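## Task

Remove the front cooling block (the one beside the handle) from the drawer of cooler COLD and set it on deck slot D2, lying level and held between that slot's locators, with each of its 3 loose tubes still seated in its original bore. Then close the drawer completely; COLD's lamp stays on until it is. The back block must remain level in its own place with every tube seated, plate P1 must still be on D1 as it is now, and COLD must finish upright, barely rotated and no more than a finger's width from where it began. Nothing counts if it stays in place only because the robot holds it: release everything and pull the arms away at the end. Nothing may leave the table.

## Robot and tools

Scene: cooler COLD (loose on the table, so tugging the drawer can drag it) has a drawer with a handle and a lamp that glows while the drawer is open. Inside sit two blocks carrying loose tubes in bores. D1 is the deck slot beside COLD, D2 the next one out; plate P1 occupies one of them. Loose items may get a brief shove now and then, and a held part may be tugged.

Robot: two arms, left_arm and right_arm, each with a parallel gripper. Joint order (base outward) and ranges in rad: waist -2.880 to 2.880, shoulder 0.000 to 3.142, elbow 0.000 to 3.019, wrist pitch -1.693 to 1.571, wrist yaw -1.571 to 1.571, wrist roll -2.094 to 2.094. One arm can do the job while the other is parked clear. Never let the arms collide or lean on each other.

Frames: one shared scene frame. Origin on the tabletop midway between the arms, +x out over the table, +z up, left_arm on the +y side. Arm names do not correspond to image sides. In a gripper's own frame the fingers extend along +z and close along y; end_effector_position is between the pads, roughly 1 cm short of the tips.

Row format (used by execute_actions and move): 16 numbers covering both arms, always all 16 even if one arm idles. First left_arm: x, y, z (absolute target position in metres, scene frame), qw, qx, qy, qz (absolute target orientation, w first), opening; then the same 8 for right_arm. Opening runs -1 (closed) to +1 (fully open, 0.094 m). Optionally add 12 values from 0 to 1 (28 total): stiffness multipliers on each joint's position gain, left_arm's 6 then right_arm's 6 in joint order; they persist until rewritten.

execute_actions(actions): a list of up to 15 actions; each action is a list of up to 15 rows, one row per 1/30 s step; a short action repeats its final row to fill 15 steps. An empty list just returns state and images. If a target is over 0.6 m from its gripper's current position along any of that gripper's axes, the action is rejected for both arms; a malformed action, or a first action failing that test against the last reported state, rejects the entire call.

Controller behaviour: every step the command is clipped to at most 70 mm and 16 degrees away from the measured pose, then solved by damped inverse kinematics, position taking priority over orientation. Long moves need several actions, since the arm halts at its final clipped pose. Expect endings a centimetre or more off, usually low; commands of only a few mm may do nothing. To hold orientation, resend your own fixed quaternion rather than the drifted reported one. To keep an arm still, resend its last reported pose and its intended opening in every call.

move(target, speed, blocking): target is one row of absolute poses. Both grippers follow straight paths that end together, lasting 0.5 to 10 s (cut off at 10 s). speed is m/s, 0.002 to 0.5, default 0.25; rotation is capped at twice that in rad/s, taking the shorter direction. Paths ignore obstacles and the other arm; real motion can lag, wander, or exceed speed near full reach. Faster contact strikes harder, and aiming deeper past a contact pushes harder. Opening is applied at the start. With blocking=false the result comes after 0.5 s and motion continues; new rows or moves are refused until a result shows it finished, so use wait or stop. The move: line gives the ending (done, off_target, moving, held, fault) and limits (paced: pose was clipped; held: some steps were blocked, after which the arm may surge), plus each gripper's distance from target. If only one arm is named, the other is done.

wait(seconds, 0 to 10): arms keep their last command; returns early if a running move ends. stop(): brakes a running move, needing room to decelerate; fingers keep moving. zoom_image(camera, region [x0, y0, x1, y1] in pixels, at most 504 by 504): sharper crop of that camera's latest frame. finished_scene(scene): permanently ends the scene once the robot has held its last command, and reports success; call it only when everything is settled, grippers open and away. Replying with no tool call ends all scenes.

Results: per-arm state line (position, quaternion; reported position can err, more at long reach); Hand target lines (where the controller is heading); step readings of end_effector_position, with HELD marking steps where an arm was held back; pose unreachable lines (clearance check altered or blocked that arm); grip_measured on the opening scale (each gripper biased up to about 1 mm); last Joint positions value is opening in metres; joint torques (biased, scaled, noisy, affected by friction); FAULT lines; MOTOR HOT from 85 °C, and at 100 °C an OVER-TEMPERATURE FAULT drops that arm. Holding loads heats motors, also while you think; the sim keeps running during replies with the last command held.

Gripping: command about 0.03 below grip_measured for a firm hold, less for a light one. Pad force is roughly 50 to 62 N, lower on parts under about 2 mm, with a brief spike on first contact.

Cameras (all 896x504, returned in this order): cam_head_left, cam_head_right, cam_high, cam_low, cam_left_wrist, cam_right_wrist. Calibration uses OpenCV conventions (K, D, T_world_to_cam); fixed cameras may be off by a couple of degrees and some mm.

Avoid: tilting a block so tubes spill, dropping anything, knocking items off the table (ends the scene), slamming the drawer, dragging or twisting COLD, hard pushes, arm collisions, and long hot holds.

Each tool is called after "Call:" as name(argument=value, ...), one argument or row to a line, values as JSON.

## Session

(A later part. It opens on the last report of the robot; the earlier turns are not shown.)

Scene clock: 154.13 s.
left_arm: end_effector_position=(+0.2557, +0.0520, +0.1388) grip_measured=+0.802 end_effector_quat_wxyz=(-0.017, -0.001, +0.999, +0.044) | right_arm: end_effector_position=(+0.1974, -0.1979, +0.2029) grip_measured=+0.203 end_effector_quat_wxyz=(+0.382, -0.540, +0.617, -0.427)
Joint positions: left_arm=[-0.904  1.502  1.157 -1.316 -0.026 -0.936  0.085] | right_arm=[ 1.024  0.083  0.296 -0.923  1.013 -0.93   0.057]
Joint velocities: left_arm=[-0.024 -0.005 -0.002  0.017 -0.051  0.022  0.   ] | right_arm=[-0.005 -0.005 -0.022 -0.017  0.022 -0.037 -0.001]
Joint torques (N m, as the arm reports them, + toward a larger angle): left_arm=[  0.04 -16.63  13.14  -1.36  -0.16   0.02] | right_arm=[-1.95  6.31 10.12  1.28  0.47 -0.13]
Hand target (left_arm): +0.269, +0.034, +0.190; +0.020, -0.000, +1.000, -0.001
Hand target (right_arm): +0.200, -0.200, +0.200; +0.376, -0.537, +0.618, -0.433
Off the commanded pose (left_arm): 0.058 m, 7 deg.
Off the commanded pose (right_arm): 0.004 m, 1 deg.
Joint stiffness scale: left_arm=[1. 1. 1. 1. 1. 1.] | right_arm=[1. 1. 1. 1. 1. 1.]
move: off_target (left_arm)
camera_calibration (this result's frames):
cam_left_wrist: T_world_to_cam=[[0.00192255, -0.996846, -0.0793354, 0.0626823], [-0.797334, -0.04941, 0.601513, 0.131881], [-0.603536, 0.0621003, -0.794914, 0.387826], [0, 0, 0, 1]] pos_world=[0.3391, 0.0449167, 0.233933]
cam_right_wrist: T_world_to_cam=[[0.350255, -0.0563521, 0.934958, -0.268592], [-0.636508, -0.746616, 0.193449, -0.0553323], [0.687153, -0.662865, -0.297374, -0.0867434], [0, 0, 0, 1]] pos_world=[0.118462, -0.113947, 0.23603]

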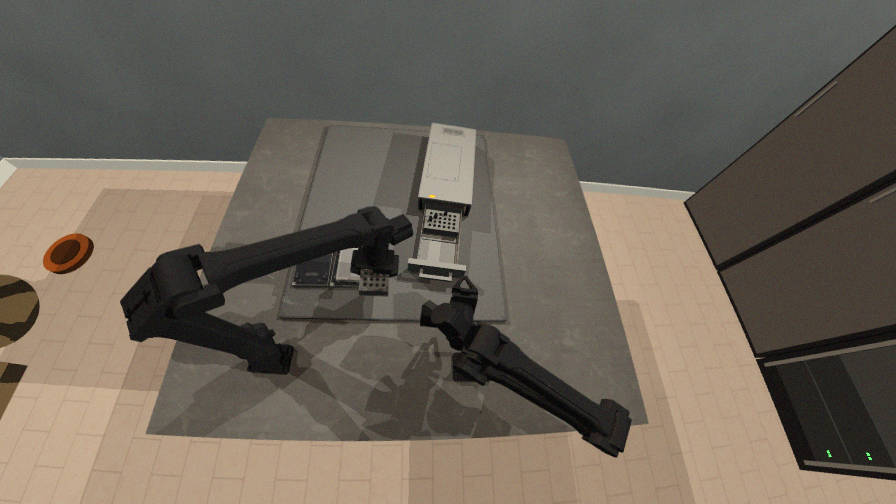

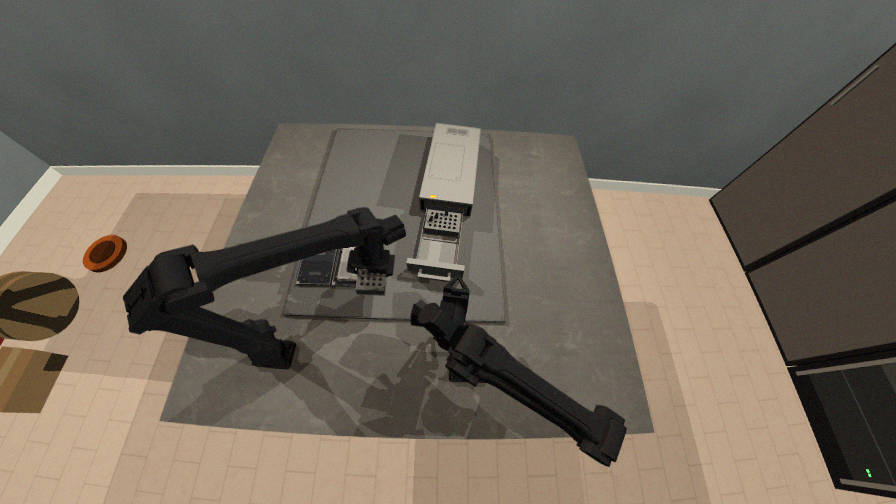

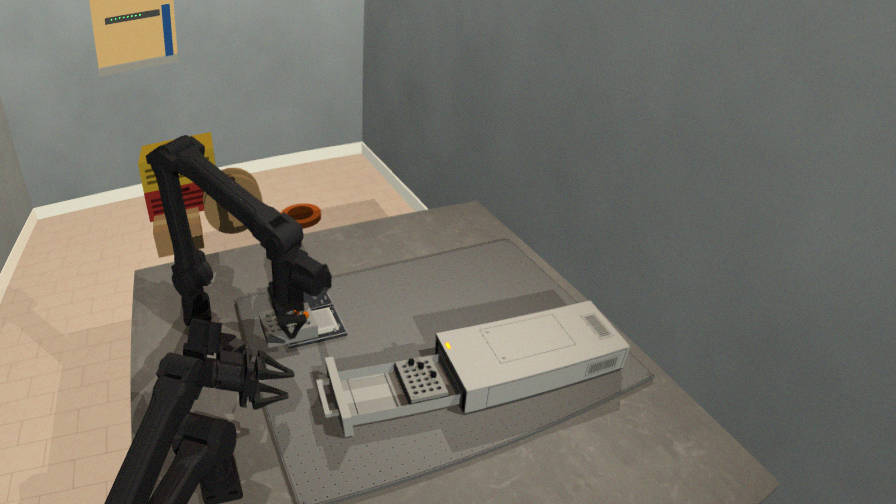

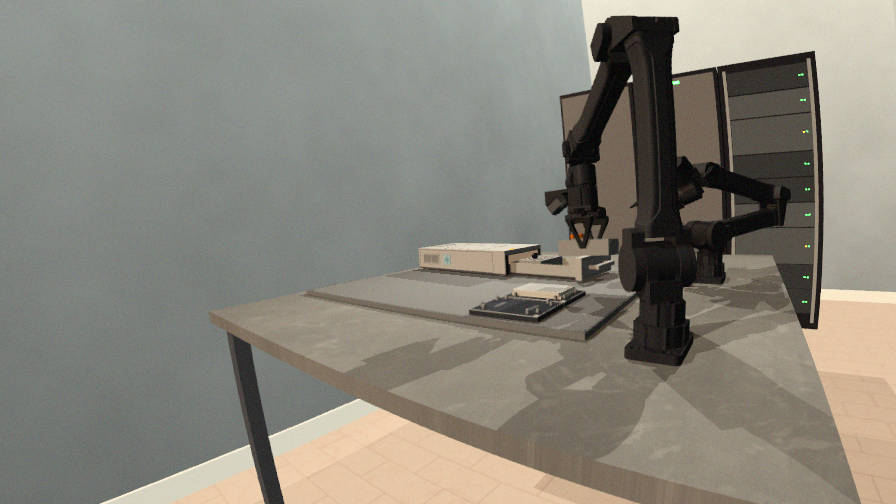

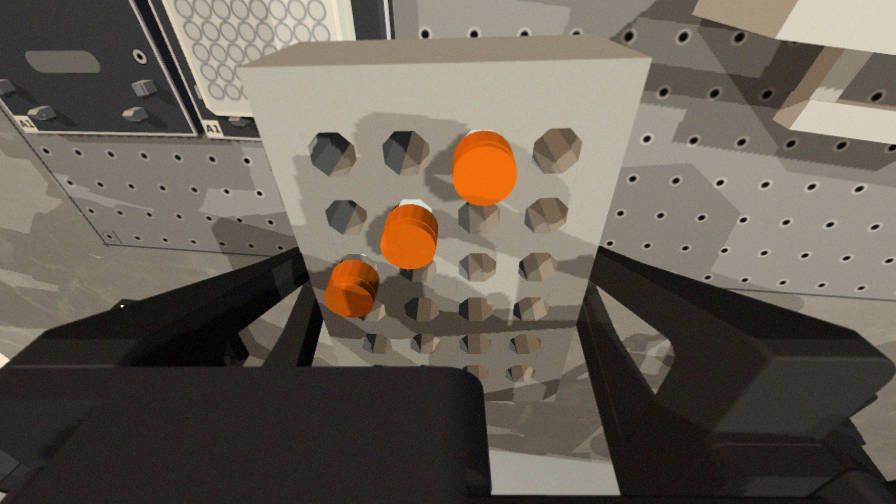

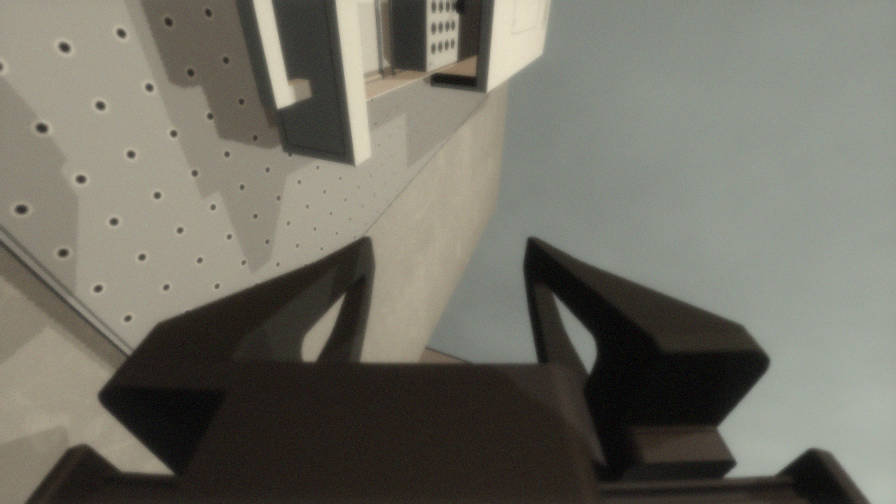

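Call:
move(
  target=[0.335,0.285,0.17,0.02,0,1,0,0.6, 0.2,-0.2,0.2,0.376,-0.537,0.618,-0.433,0.2],
  speed=0.08,
)

Call:
move(
  target=[0.335,0.285,0.11,0.03,0,1,0,0.6, 0.2,-0.2,0.2,0.376,-0.537,0.618,-0.433,0.2],
  speed=0.04,
)

Scene clock: 162.17 s.
left_arm: end_effector_position=(+0.3256, +0.2899, +0.1447) grip_measured=+0.802 end_effector_quat_wxyz=(-0.022, -0.002, +1.000, +0.021) | right_arm: end_effector_position=(+0.1974, -0.1979, +0.2029) grip_measured=+0.203 end_effector_quat_wxyz=(+0.382, -0.540, +0.617, -0.427)
Joint positions: left_arm=[-0.241  1.267  0.942 -1.299 -0.028 -0.275  0.085] | right_arm=[ 1.024  0.083  0.296 -0.923  1.013 -0.93   0.057]
Joint velocities: left_arm=[-0.005 -0.005  0.002 -0.012 -0.095 -0.037 -0.002] | right_arm=[-0.005 -0.005  0.007 -0.017  0.081 -0.037 -0.001]
Joint torques (N m, as the arm reports them, + toward a larger angle): left_arm=[  0.81 -11.1    9.45   0.49   0.26   0.16] | right_arm=[-1.94  6.27 10.12  1.29  0.47 -0.13]
Hand target (left_arm): +0.339, +0.289, +0.171; +0.021, -0.000, +1.000, +0.007
Hand target (right_arm): +0.200, -0.200, +0.200; +0.376, -0.537, +0.618, -0.433
Off the commanded pose (left_arm): 0.027 m, 5 deg.
Off the commanded pose (right_arm): 0.004 m, 1 deg.
Joint stiffness scale: left_arm=[1. 1. 1. 1. 1. 1.] | right_arm=[1. 1. 1. 1. 1. 1.]
move: off_target (left_arm)
camera_calibration (this result's frames):
cam_left_wrist: T_world_to_cam=[[0.00523724, -0.999432, -0.0332861, 0.293092], [-0.790617, -0.0245197, 0.61182, 0.184919], [-0.612289, 0.0231123, -0.790296, 0.433397], [0, 0, 0, 1]] pos_world=[0.41003, 0.287443, 0.23913]
cam_right_wrist: T_world_to_cam=[[0.350255, -0.0563521, 0.934958, -0.268592], [-0.636508, -0.746616, 0.193449, -0.0553323], [0.687153, -0.662865, -0.297374, -0.0867434], [0, 0, 0, 1]] pos_world=[0.118462, -0.113947, 0.23603]

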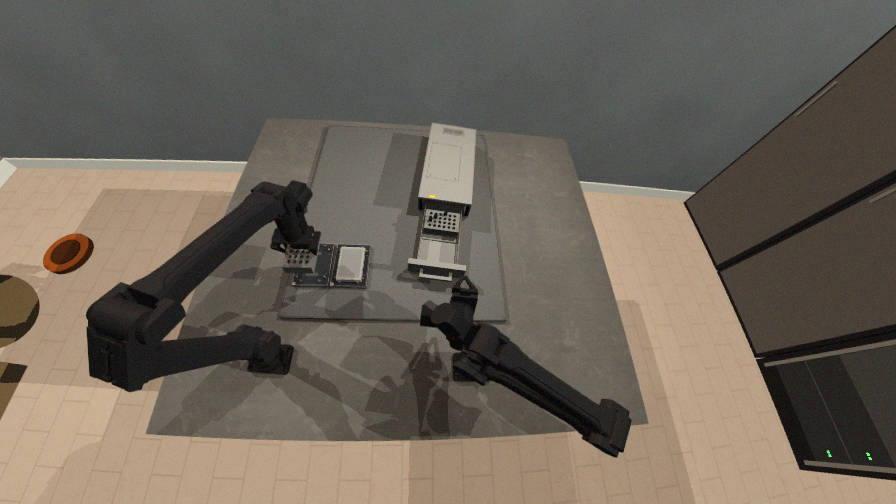

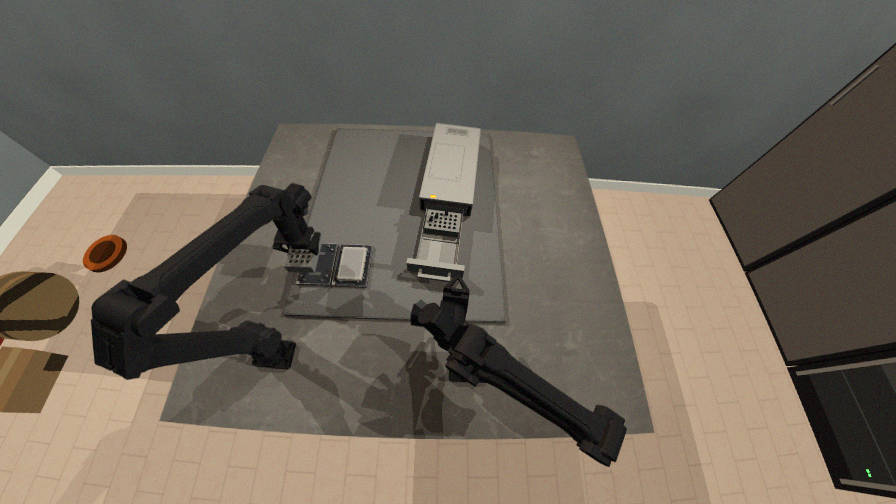

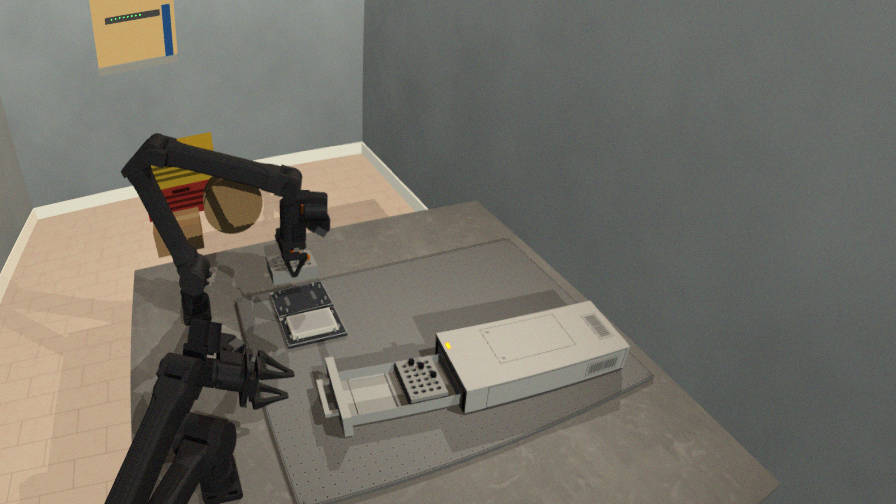

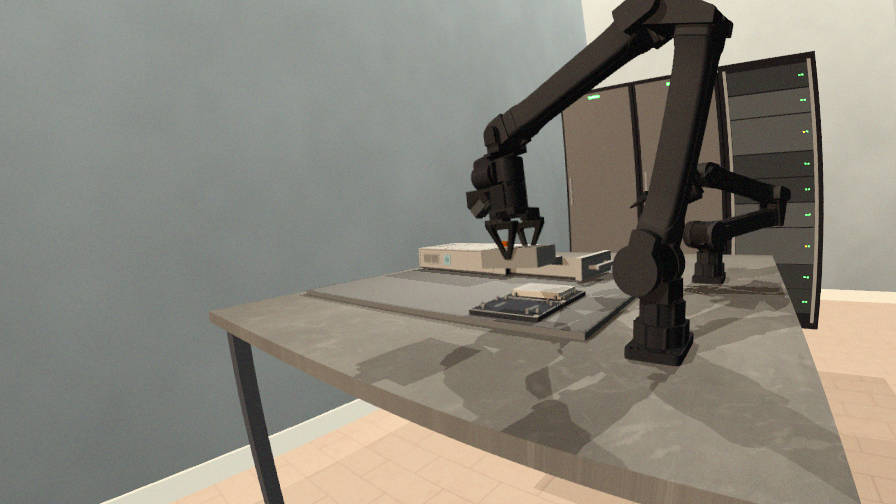

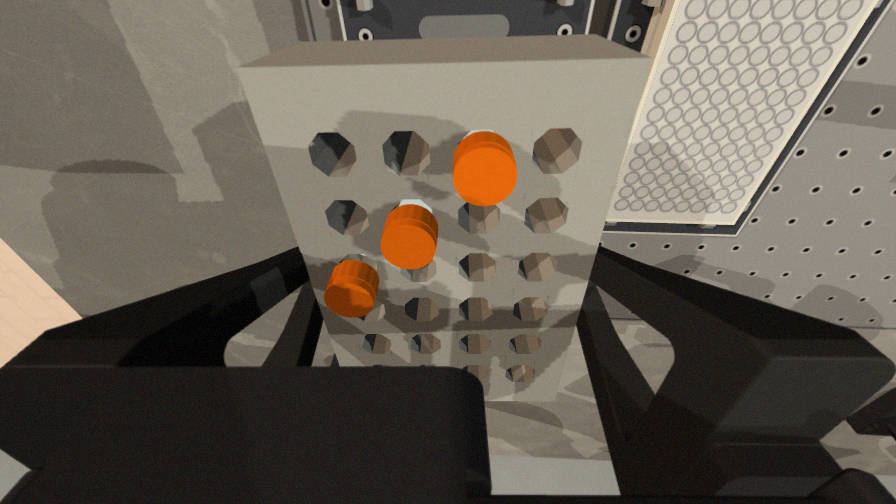

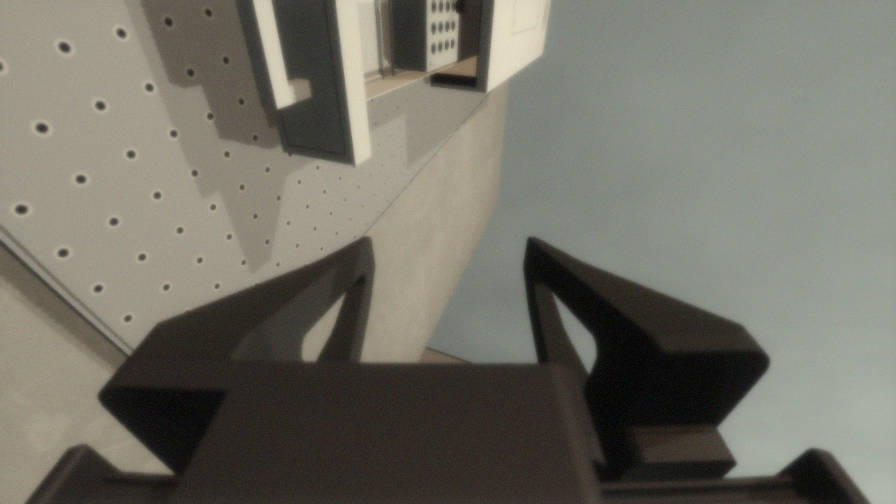

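Scene clock: 163.83 s.
left_arm: end_effector_position=(+0.3187, +0.2901, +0.0905) grip_measured=+0.802 end_effector_quat_wxyz=(-0.007, -0.002, +1.000, +0.012) | right_arm: end_effector_position=(+0.1974, -0.1979, +0.2029) grip_measured=+0.203 end_effector_quat_wxyz=(+0.382, -0.540, +0.617, -0.427)
Joint positions: left_arm=[-0.241  1.289  0.807 -1.108 -0.019 -0.275  0.085] | right_arm=[ 1.024  0.083  0.296 -0.923  1.013 -0.93   0.057]
Joint velocities: left_arm=[-0.005  0.005 -0.012  0.002  0.081 -0.007  0.001] | right_arm=[-0.005  0.005 -0.027 -0.002  0.022  0.051 -0.   ]
Joint torques (N m, as the arm reports them, + toward a larger angle): left_arm=[ 0.2  -9.79  8.74  0.69  0.29  0.07] | right_arm=[-1.92  6.29 10.11  1.28  0.47 -0.13]
Hand target (left_arm): +0.335, +0.285, +0.111; +0.030, -0.000, +1.000, -0.001
Hand target (right_arm): +0.200, -0.200, +0.200; +0.376, -0.537, +0.618, -0.434
Off the commanded pose (left_arm): 0.026 m, 4 deg.
Off the commanded pose (right_arm): 0.004 m, 1 deg.
Joint stiffness scale: left_arm=[1. 1. 1. 1. 1. 1.] | right_arm=[1. 1. 1. 1. 1. 1.]
move: off_target (left_arm)
camera_calibration (this result's frames):
cam_left_wrist: T_world_to_cam=[[0.00631936, -0.999867, -0.0150081, 0.289722], [-0.8092, -0.0139307, 0.587368, 0.217711], [-0.587499, 0.00843276, -0.809181, 0.38445], [0, 0, 0, 1]] pos_world=[0.400205, 0.289475, 0.187562]
cam_right_wrist: T_world_to_cam=[[0.350234, -0.0564857, 0.934958, -0.268624], [-0.636793, -0.746373, 0.193449, -0.0552744], [0.6869, -0.663127, -0.297374, -0.086809], [0, 0, 0, 1]] pos_world=[0.118512, -0.113994, 0.23603]

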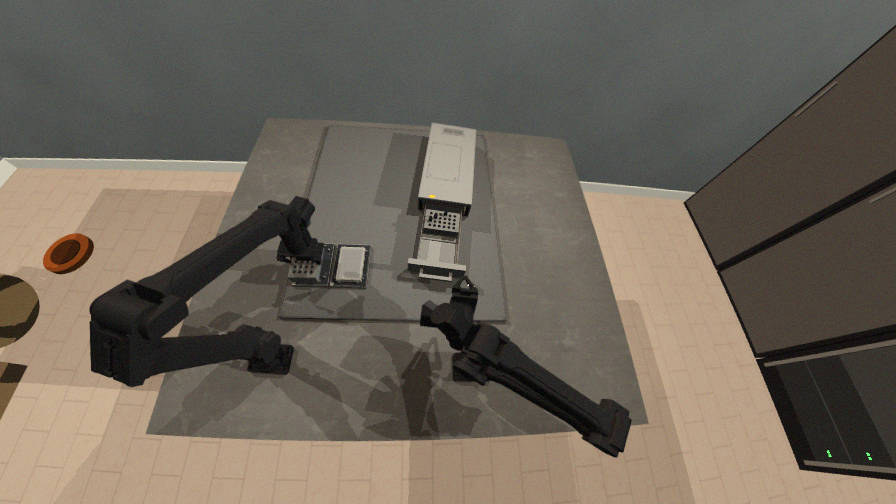

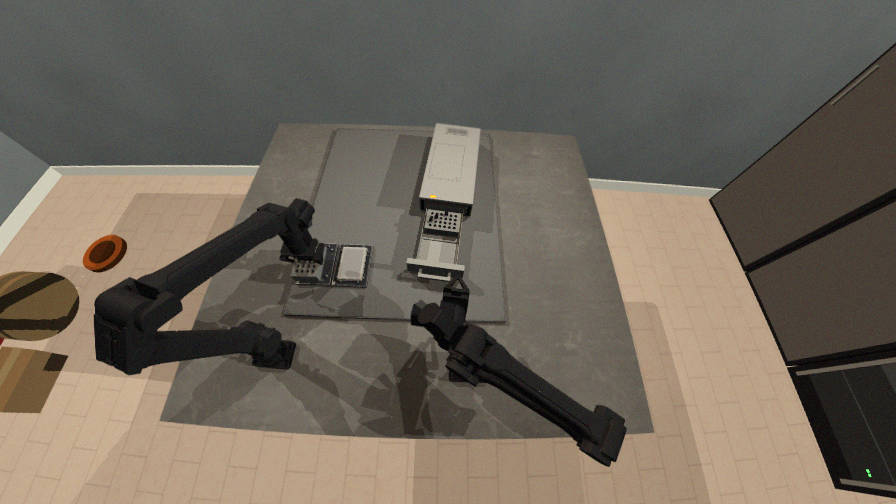

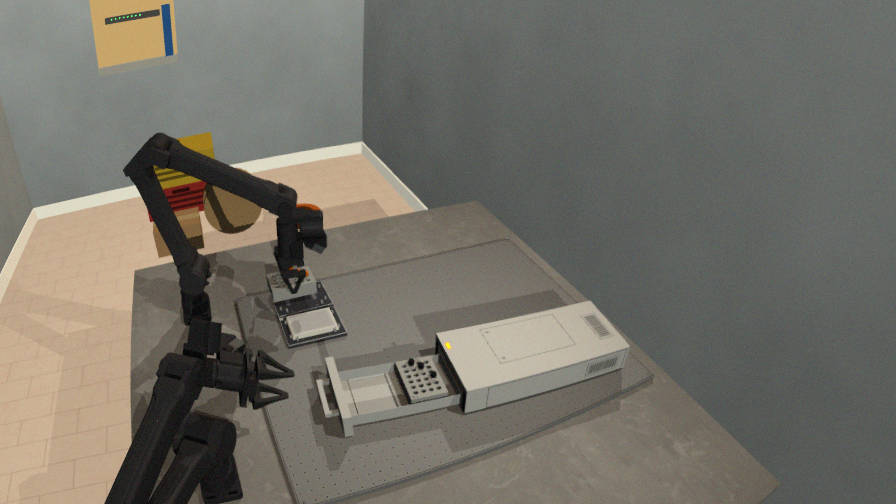

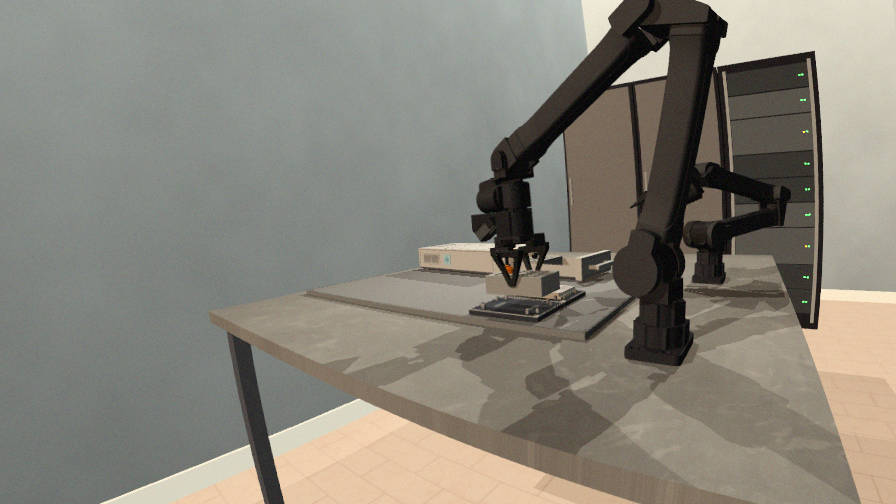

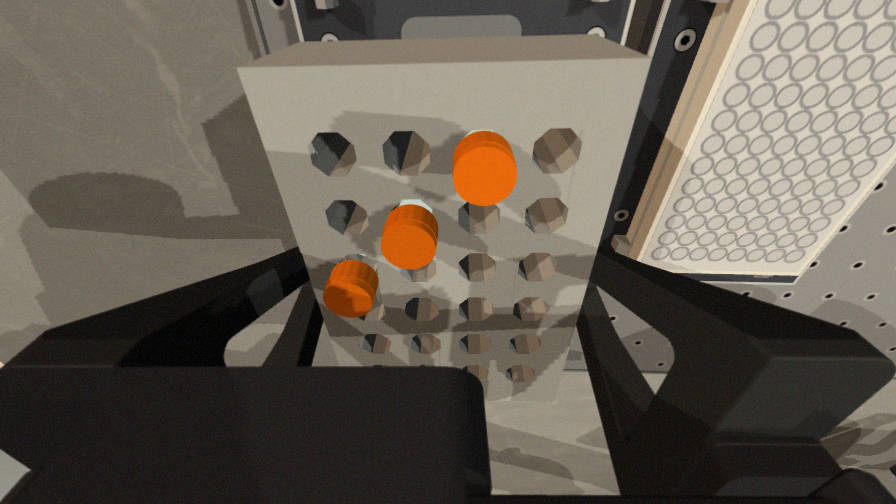

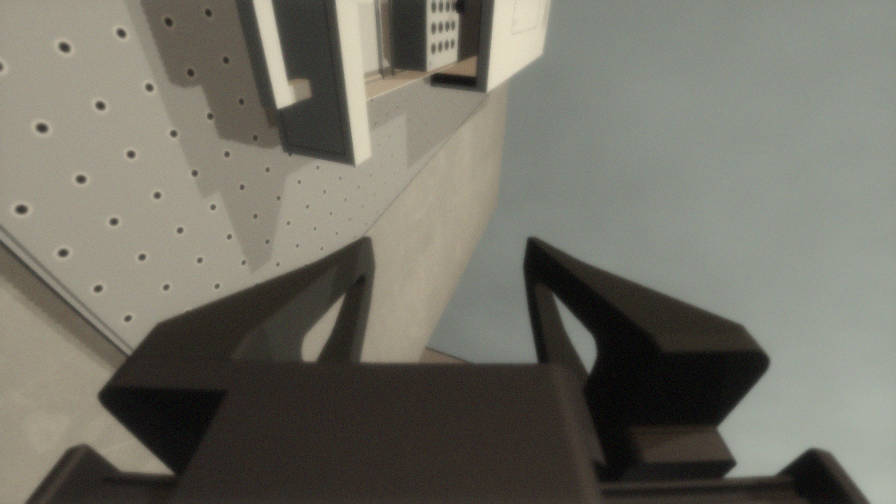

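Call:
move(
  target=[0.36,0.278,0.10,0.03,0,1,0,0.6, 0.2,-0.2,0.2,0.376,-0.537,0.618,-0.433,0.2],
  speed=0.03,
)

Scene clock: 168.03 s.
left_arm: end_effector_position=(+0.3209, +0.2895, +0.0692) grip_measured=+0.802 end_effector_quat_wxyz=(-0.022, -0.002, +1.000, +0.016) | right_arm: end_effector_position=(+0.1974, -0.1979, +0.2029) grip_measured=+0.203 end_effector_quat_wxyz=(+0.382, -0.540, +0.617, -0.427)
Joint positions: left_arm=[-0.241  1.349  0.797 -1.07  -0.019 -0.275  0.085] | right_arm=[ 1.024  0.083  0.296 -0.923  1.013 -0.93   0.057]
Joint velocities: left_arm=[-0.005 -0.005  0.012  0.002 -0.007 -0.022 -0.001] | right_arm=[ 0.005 -0.015  0.022  0.002 -0.037 -0.037  0.001]
Joint torques (N m, as the arm reports them, + toward a larger angle): left_arm=[ 0.08 -9.41 12.05  0.42  0.28  0.06] | right_arm=[-1.89  6.3  10.11  1.29  0.47 -0.13]
Hand target (left_arm): +0.357, +0.278, +0.102; +0.030, -0.000, +1.000, -0.000
Hand target (right_arm): +0.200, -0.200, +0.200; +0.376, -0.537, +0.618, -0.433
Off the commanded pose (left_arm): 0.051 m, 6 deg.
Off the commanded pose (right_arm): 0.004 m, 1 deg.
Joint stiffness scale: left_arm=[1. 1. 1. 1. 1. 1.] | right_arm=[1. 1. 1. 1. 1. 1.]
move: off_target (left_arm)
camera_calibration (this result's frames):
cam_left_wrist: T_world_to_cam=[[0.00573812, -0.999706, -0.0235572, 0.289533], [-0.791133, -0.0189469, 0.61135, 0.225931], [-0.611617, 0.0151289, -0.79101, 0.372997], [0, 0, 0, 1]] pos_world=[0.405211, 0.288085, 0.163742]
cam_right_wrist: T_world_to_cam=[[0.350234, -0.0564857, 0.934958, -0.268624], [-0.636793, -0.746373, 0.193449, -0.0552744], [0.6869, -0.663127, -0.297374, -0.086809], [0, 0, 0, 1]] pos_world=[0.118512, -0.113994, 0.23603]

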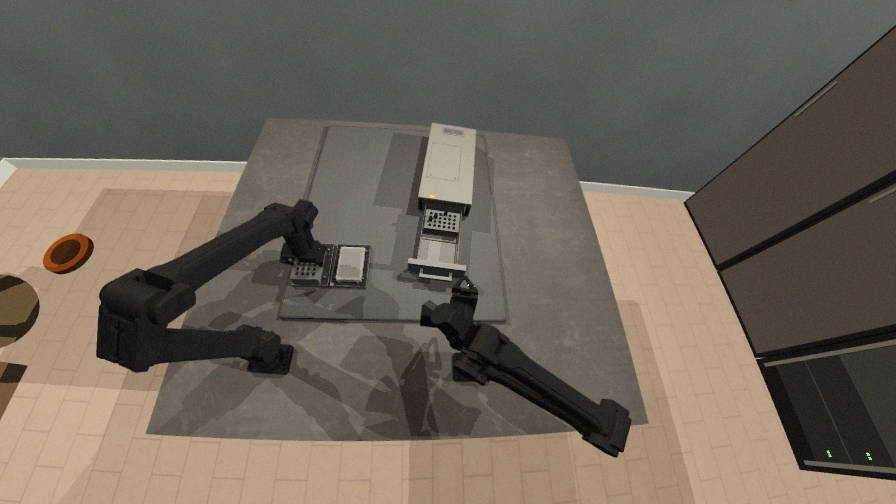

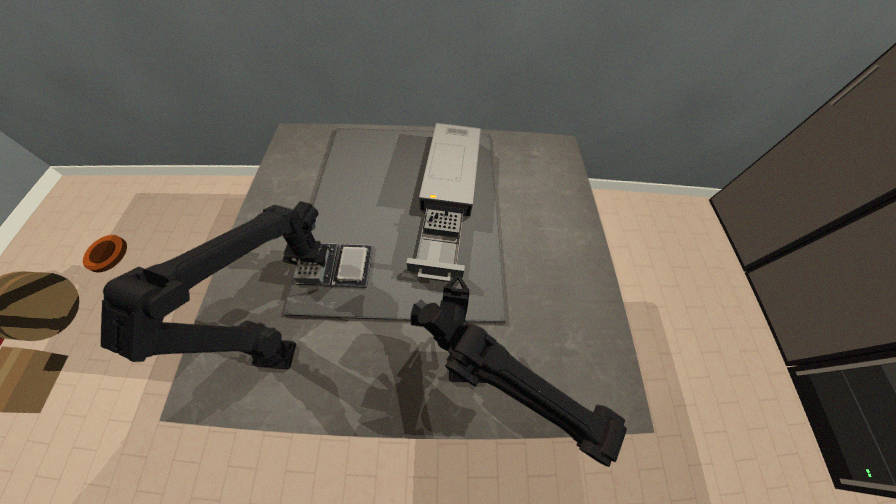

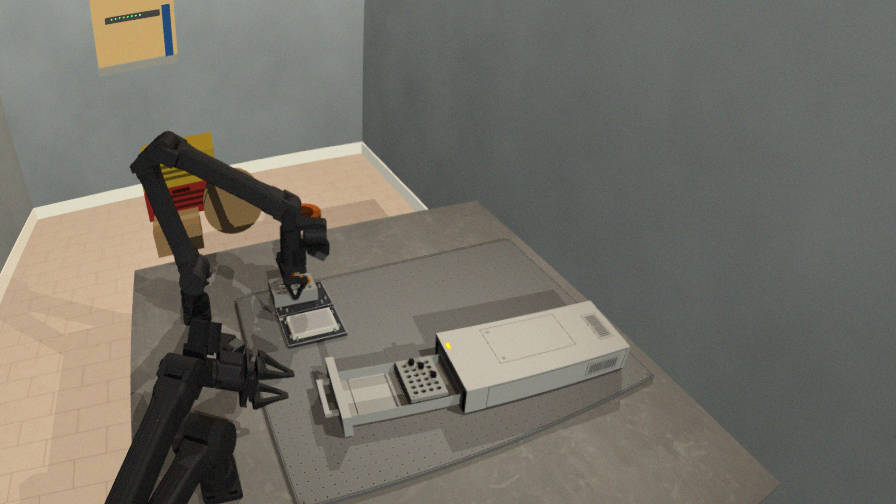

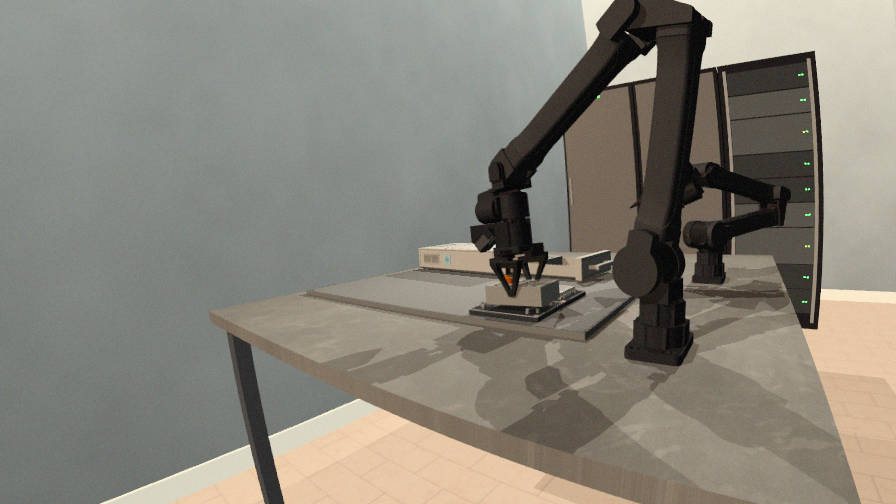

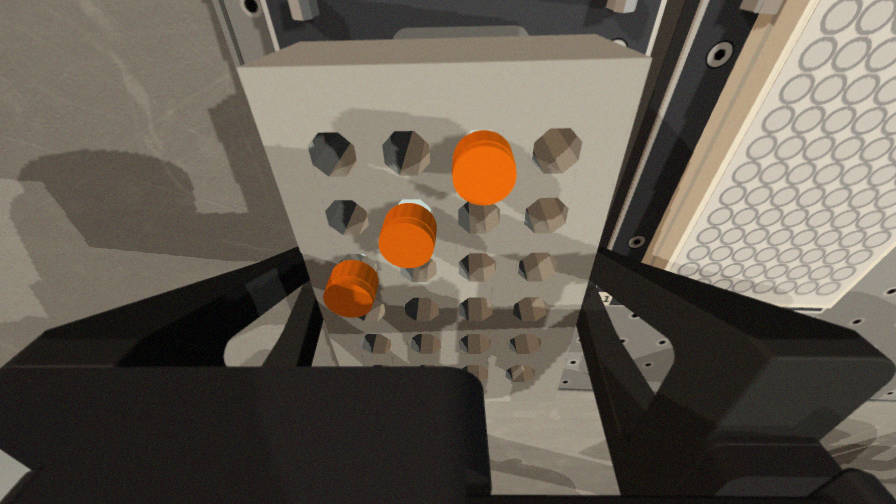

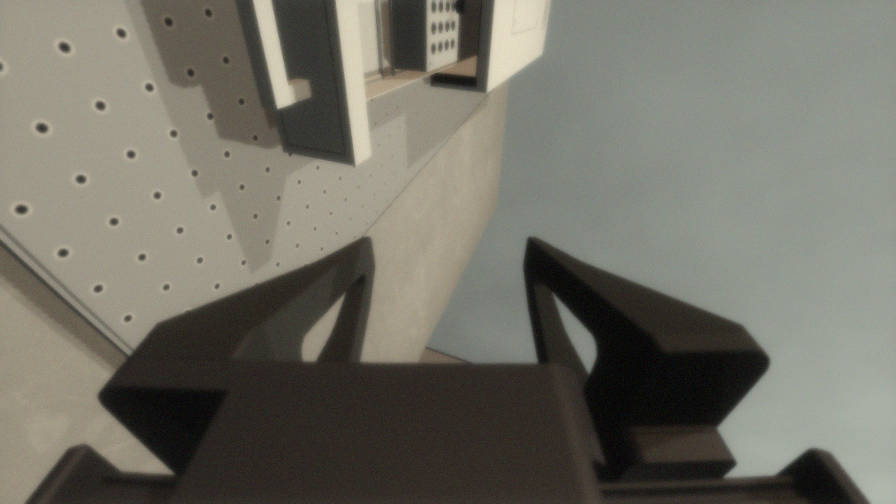

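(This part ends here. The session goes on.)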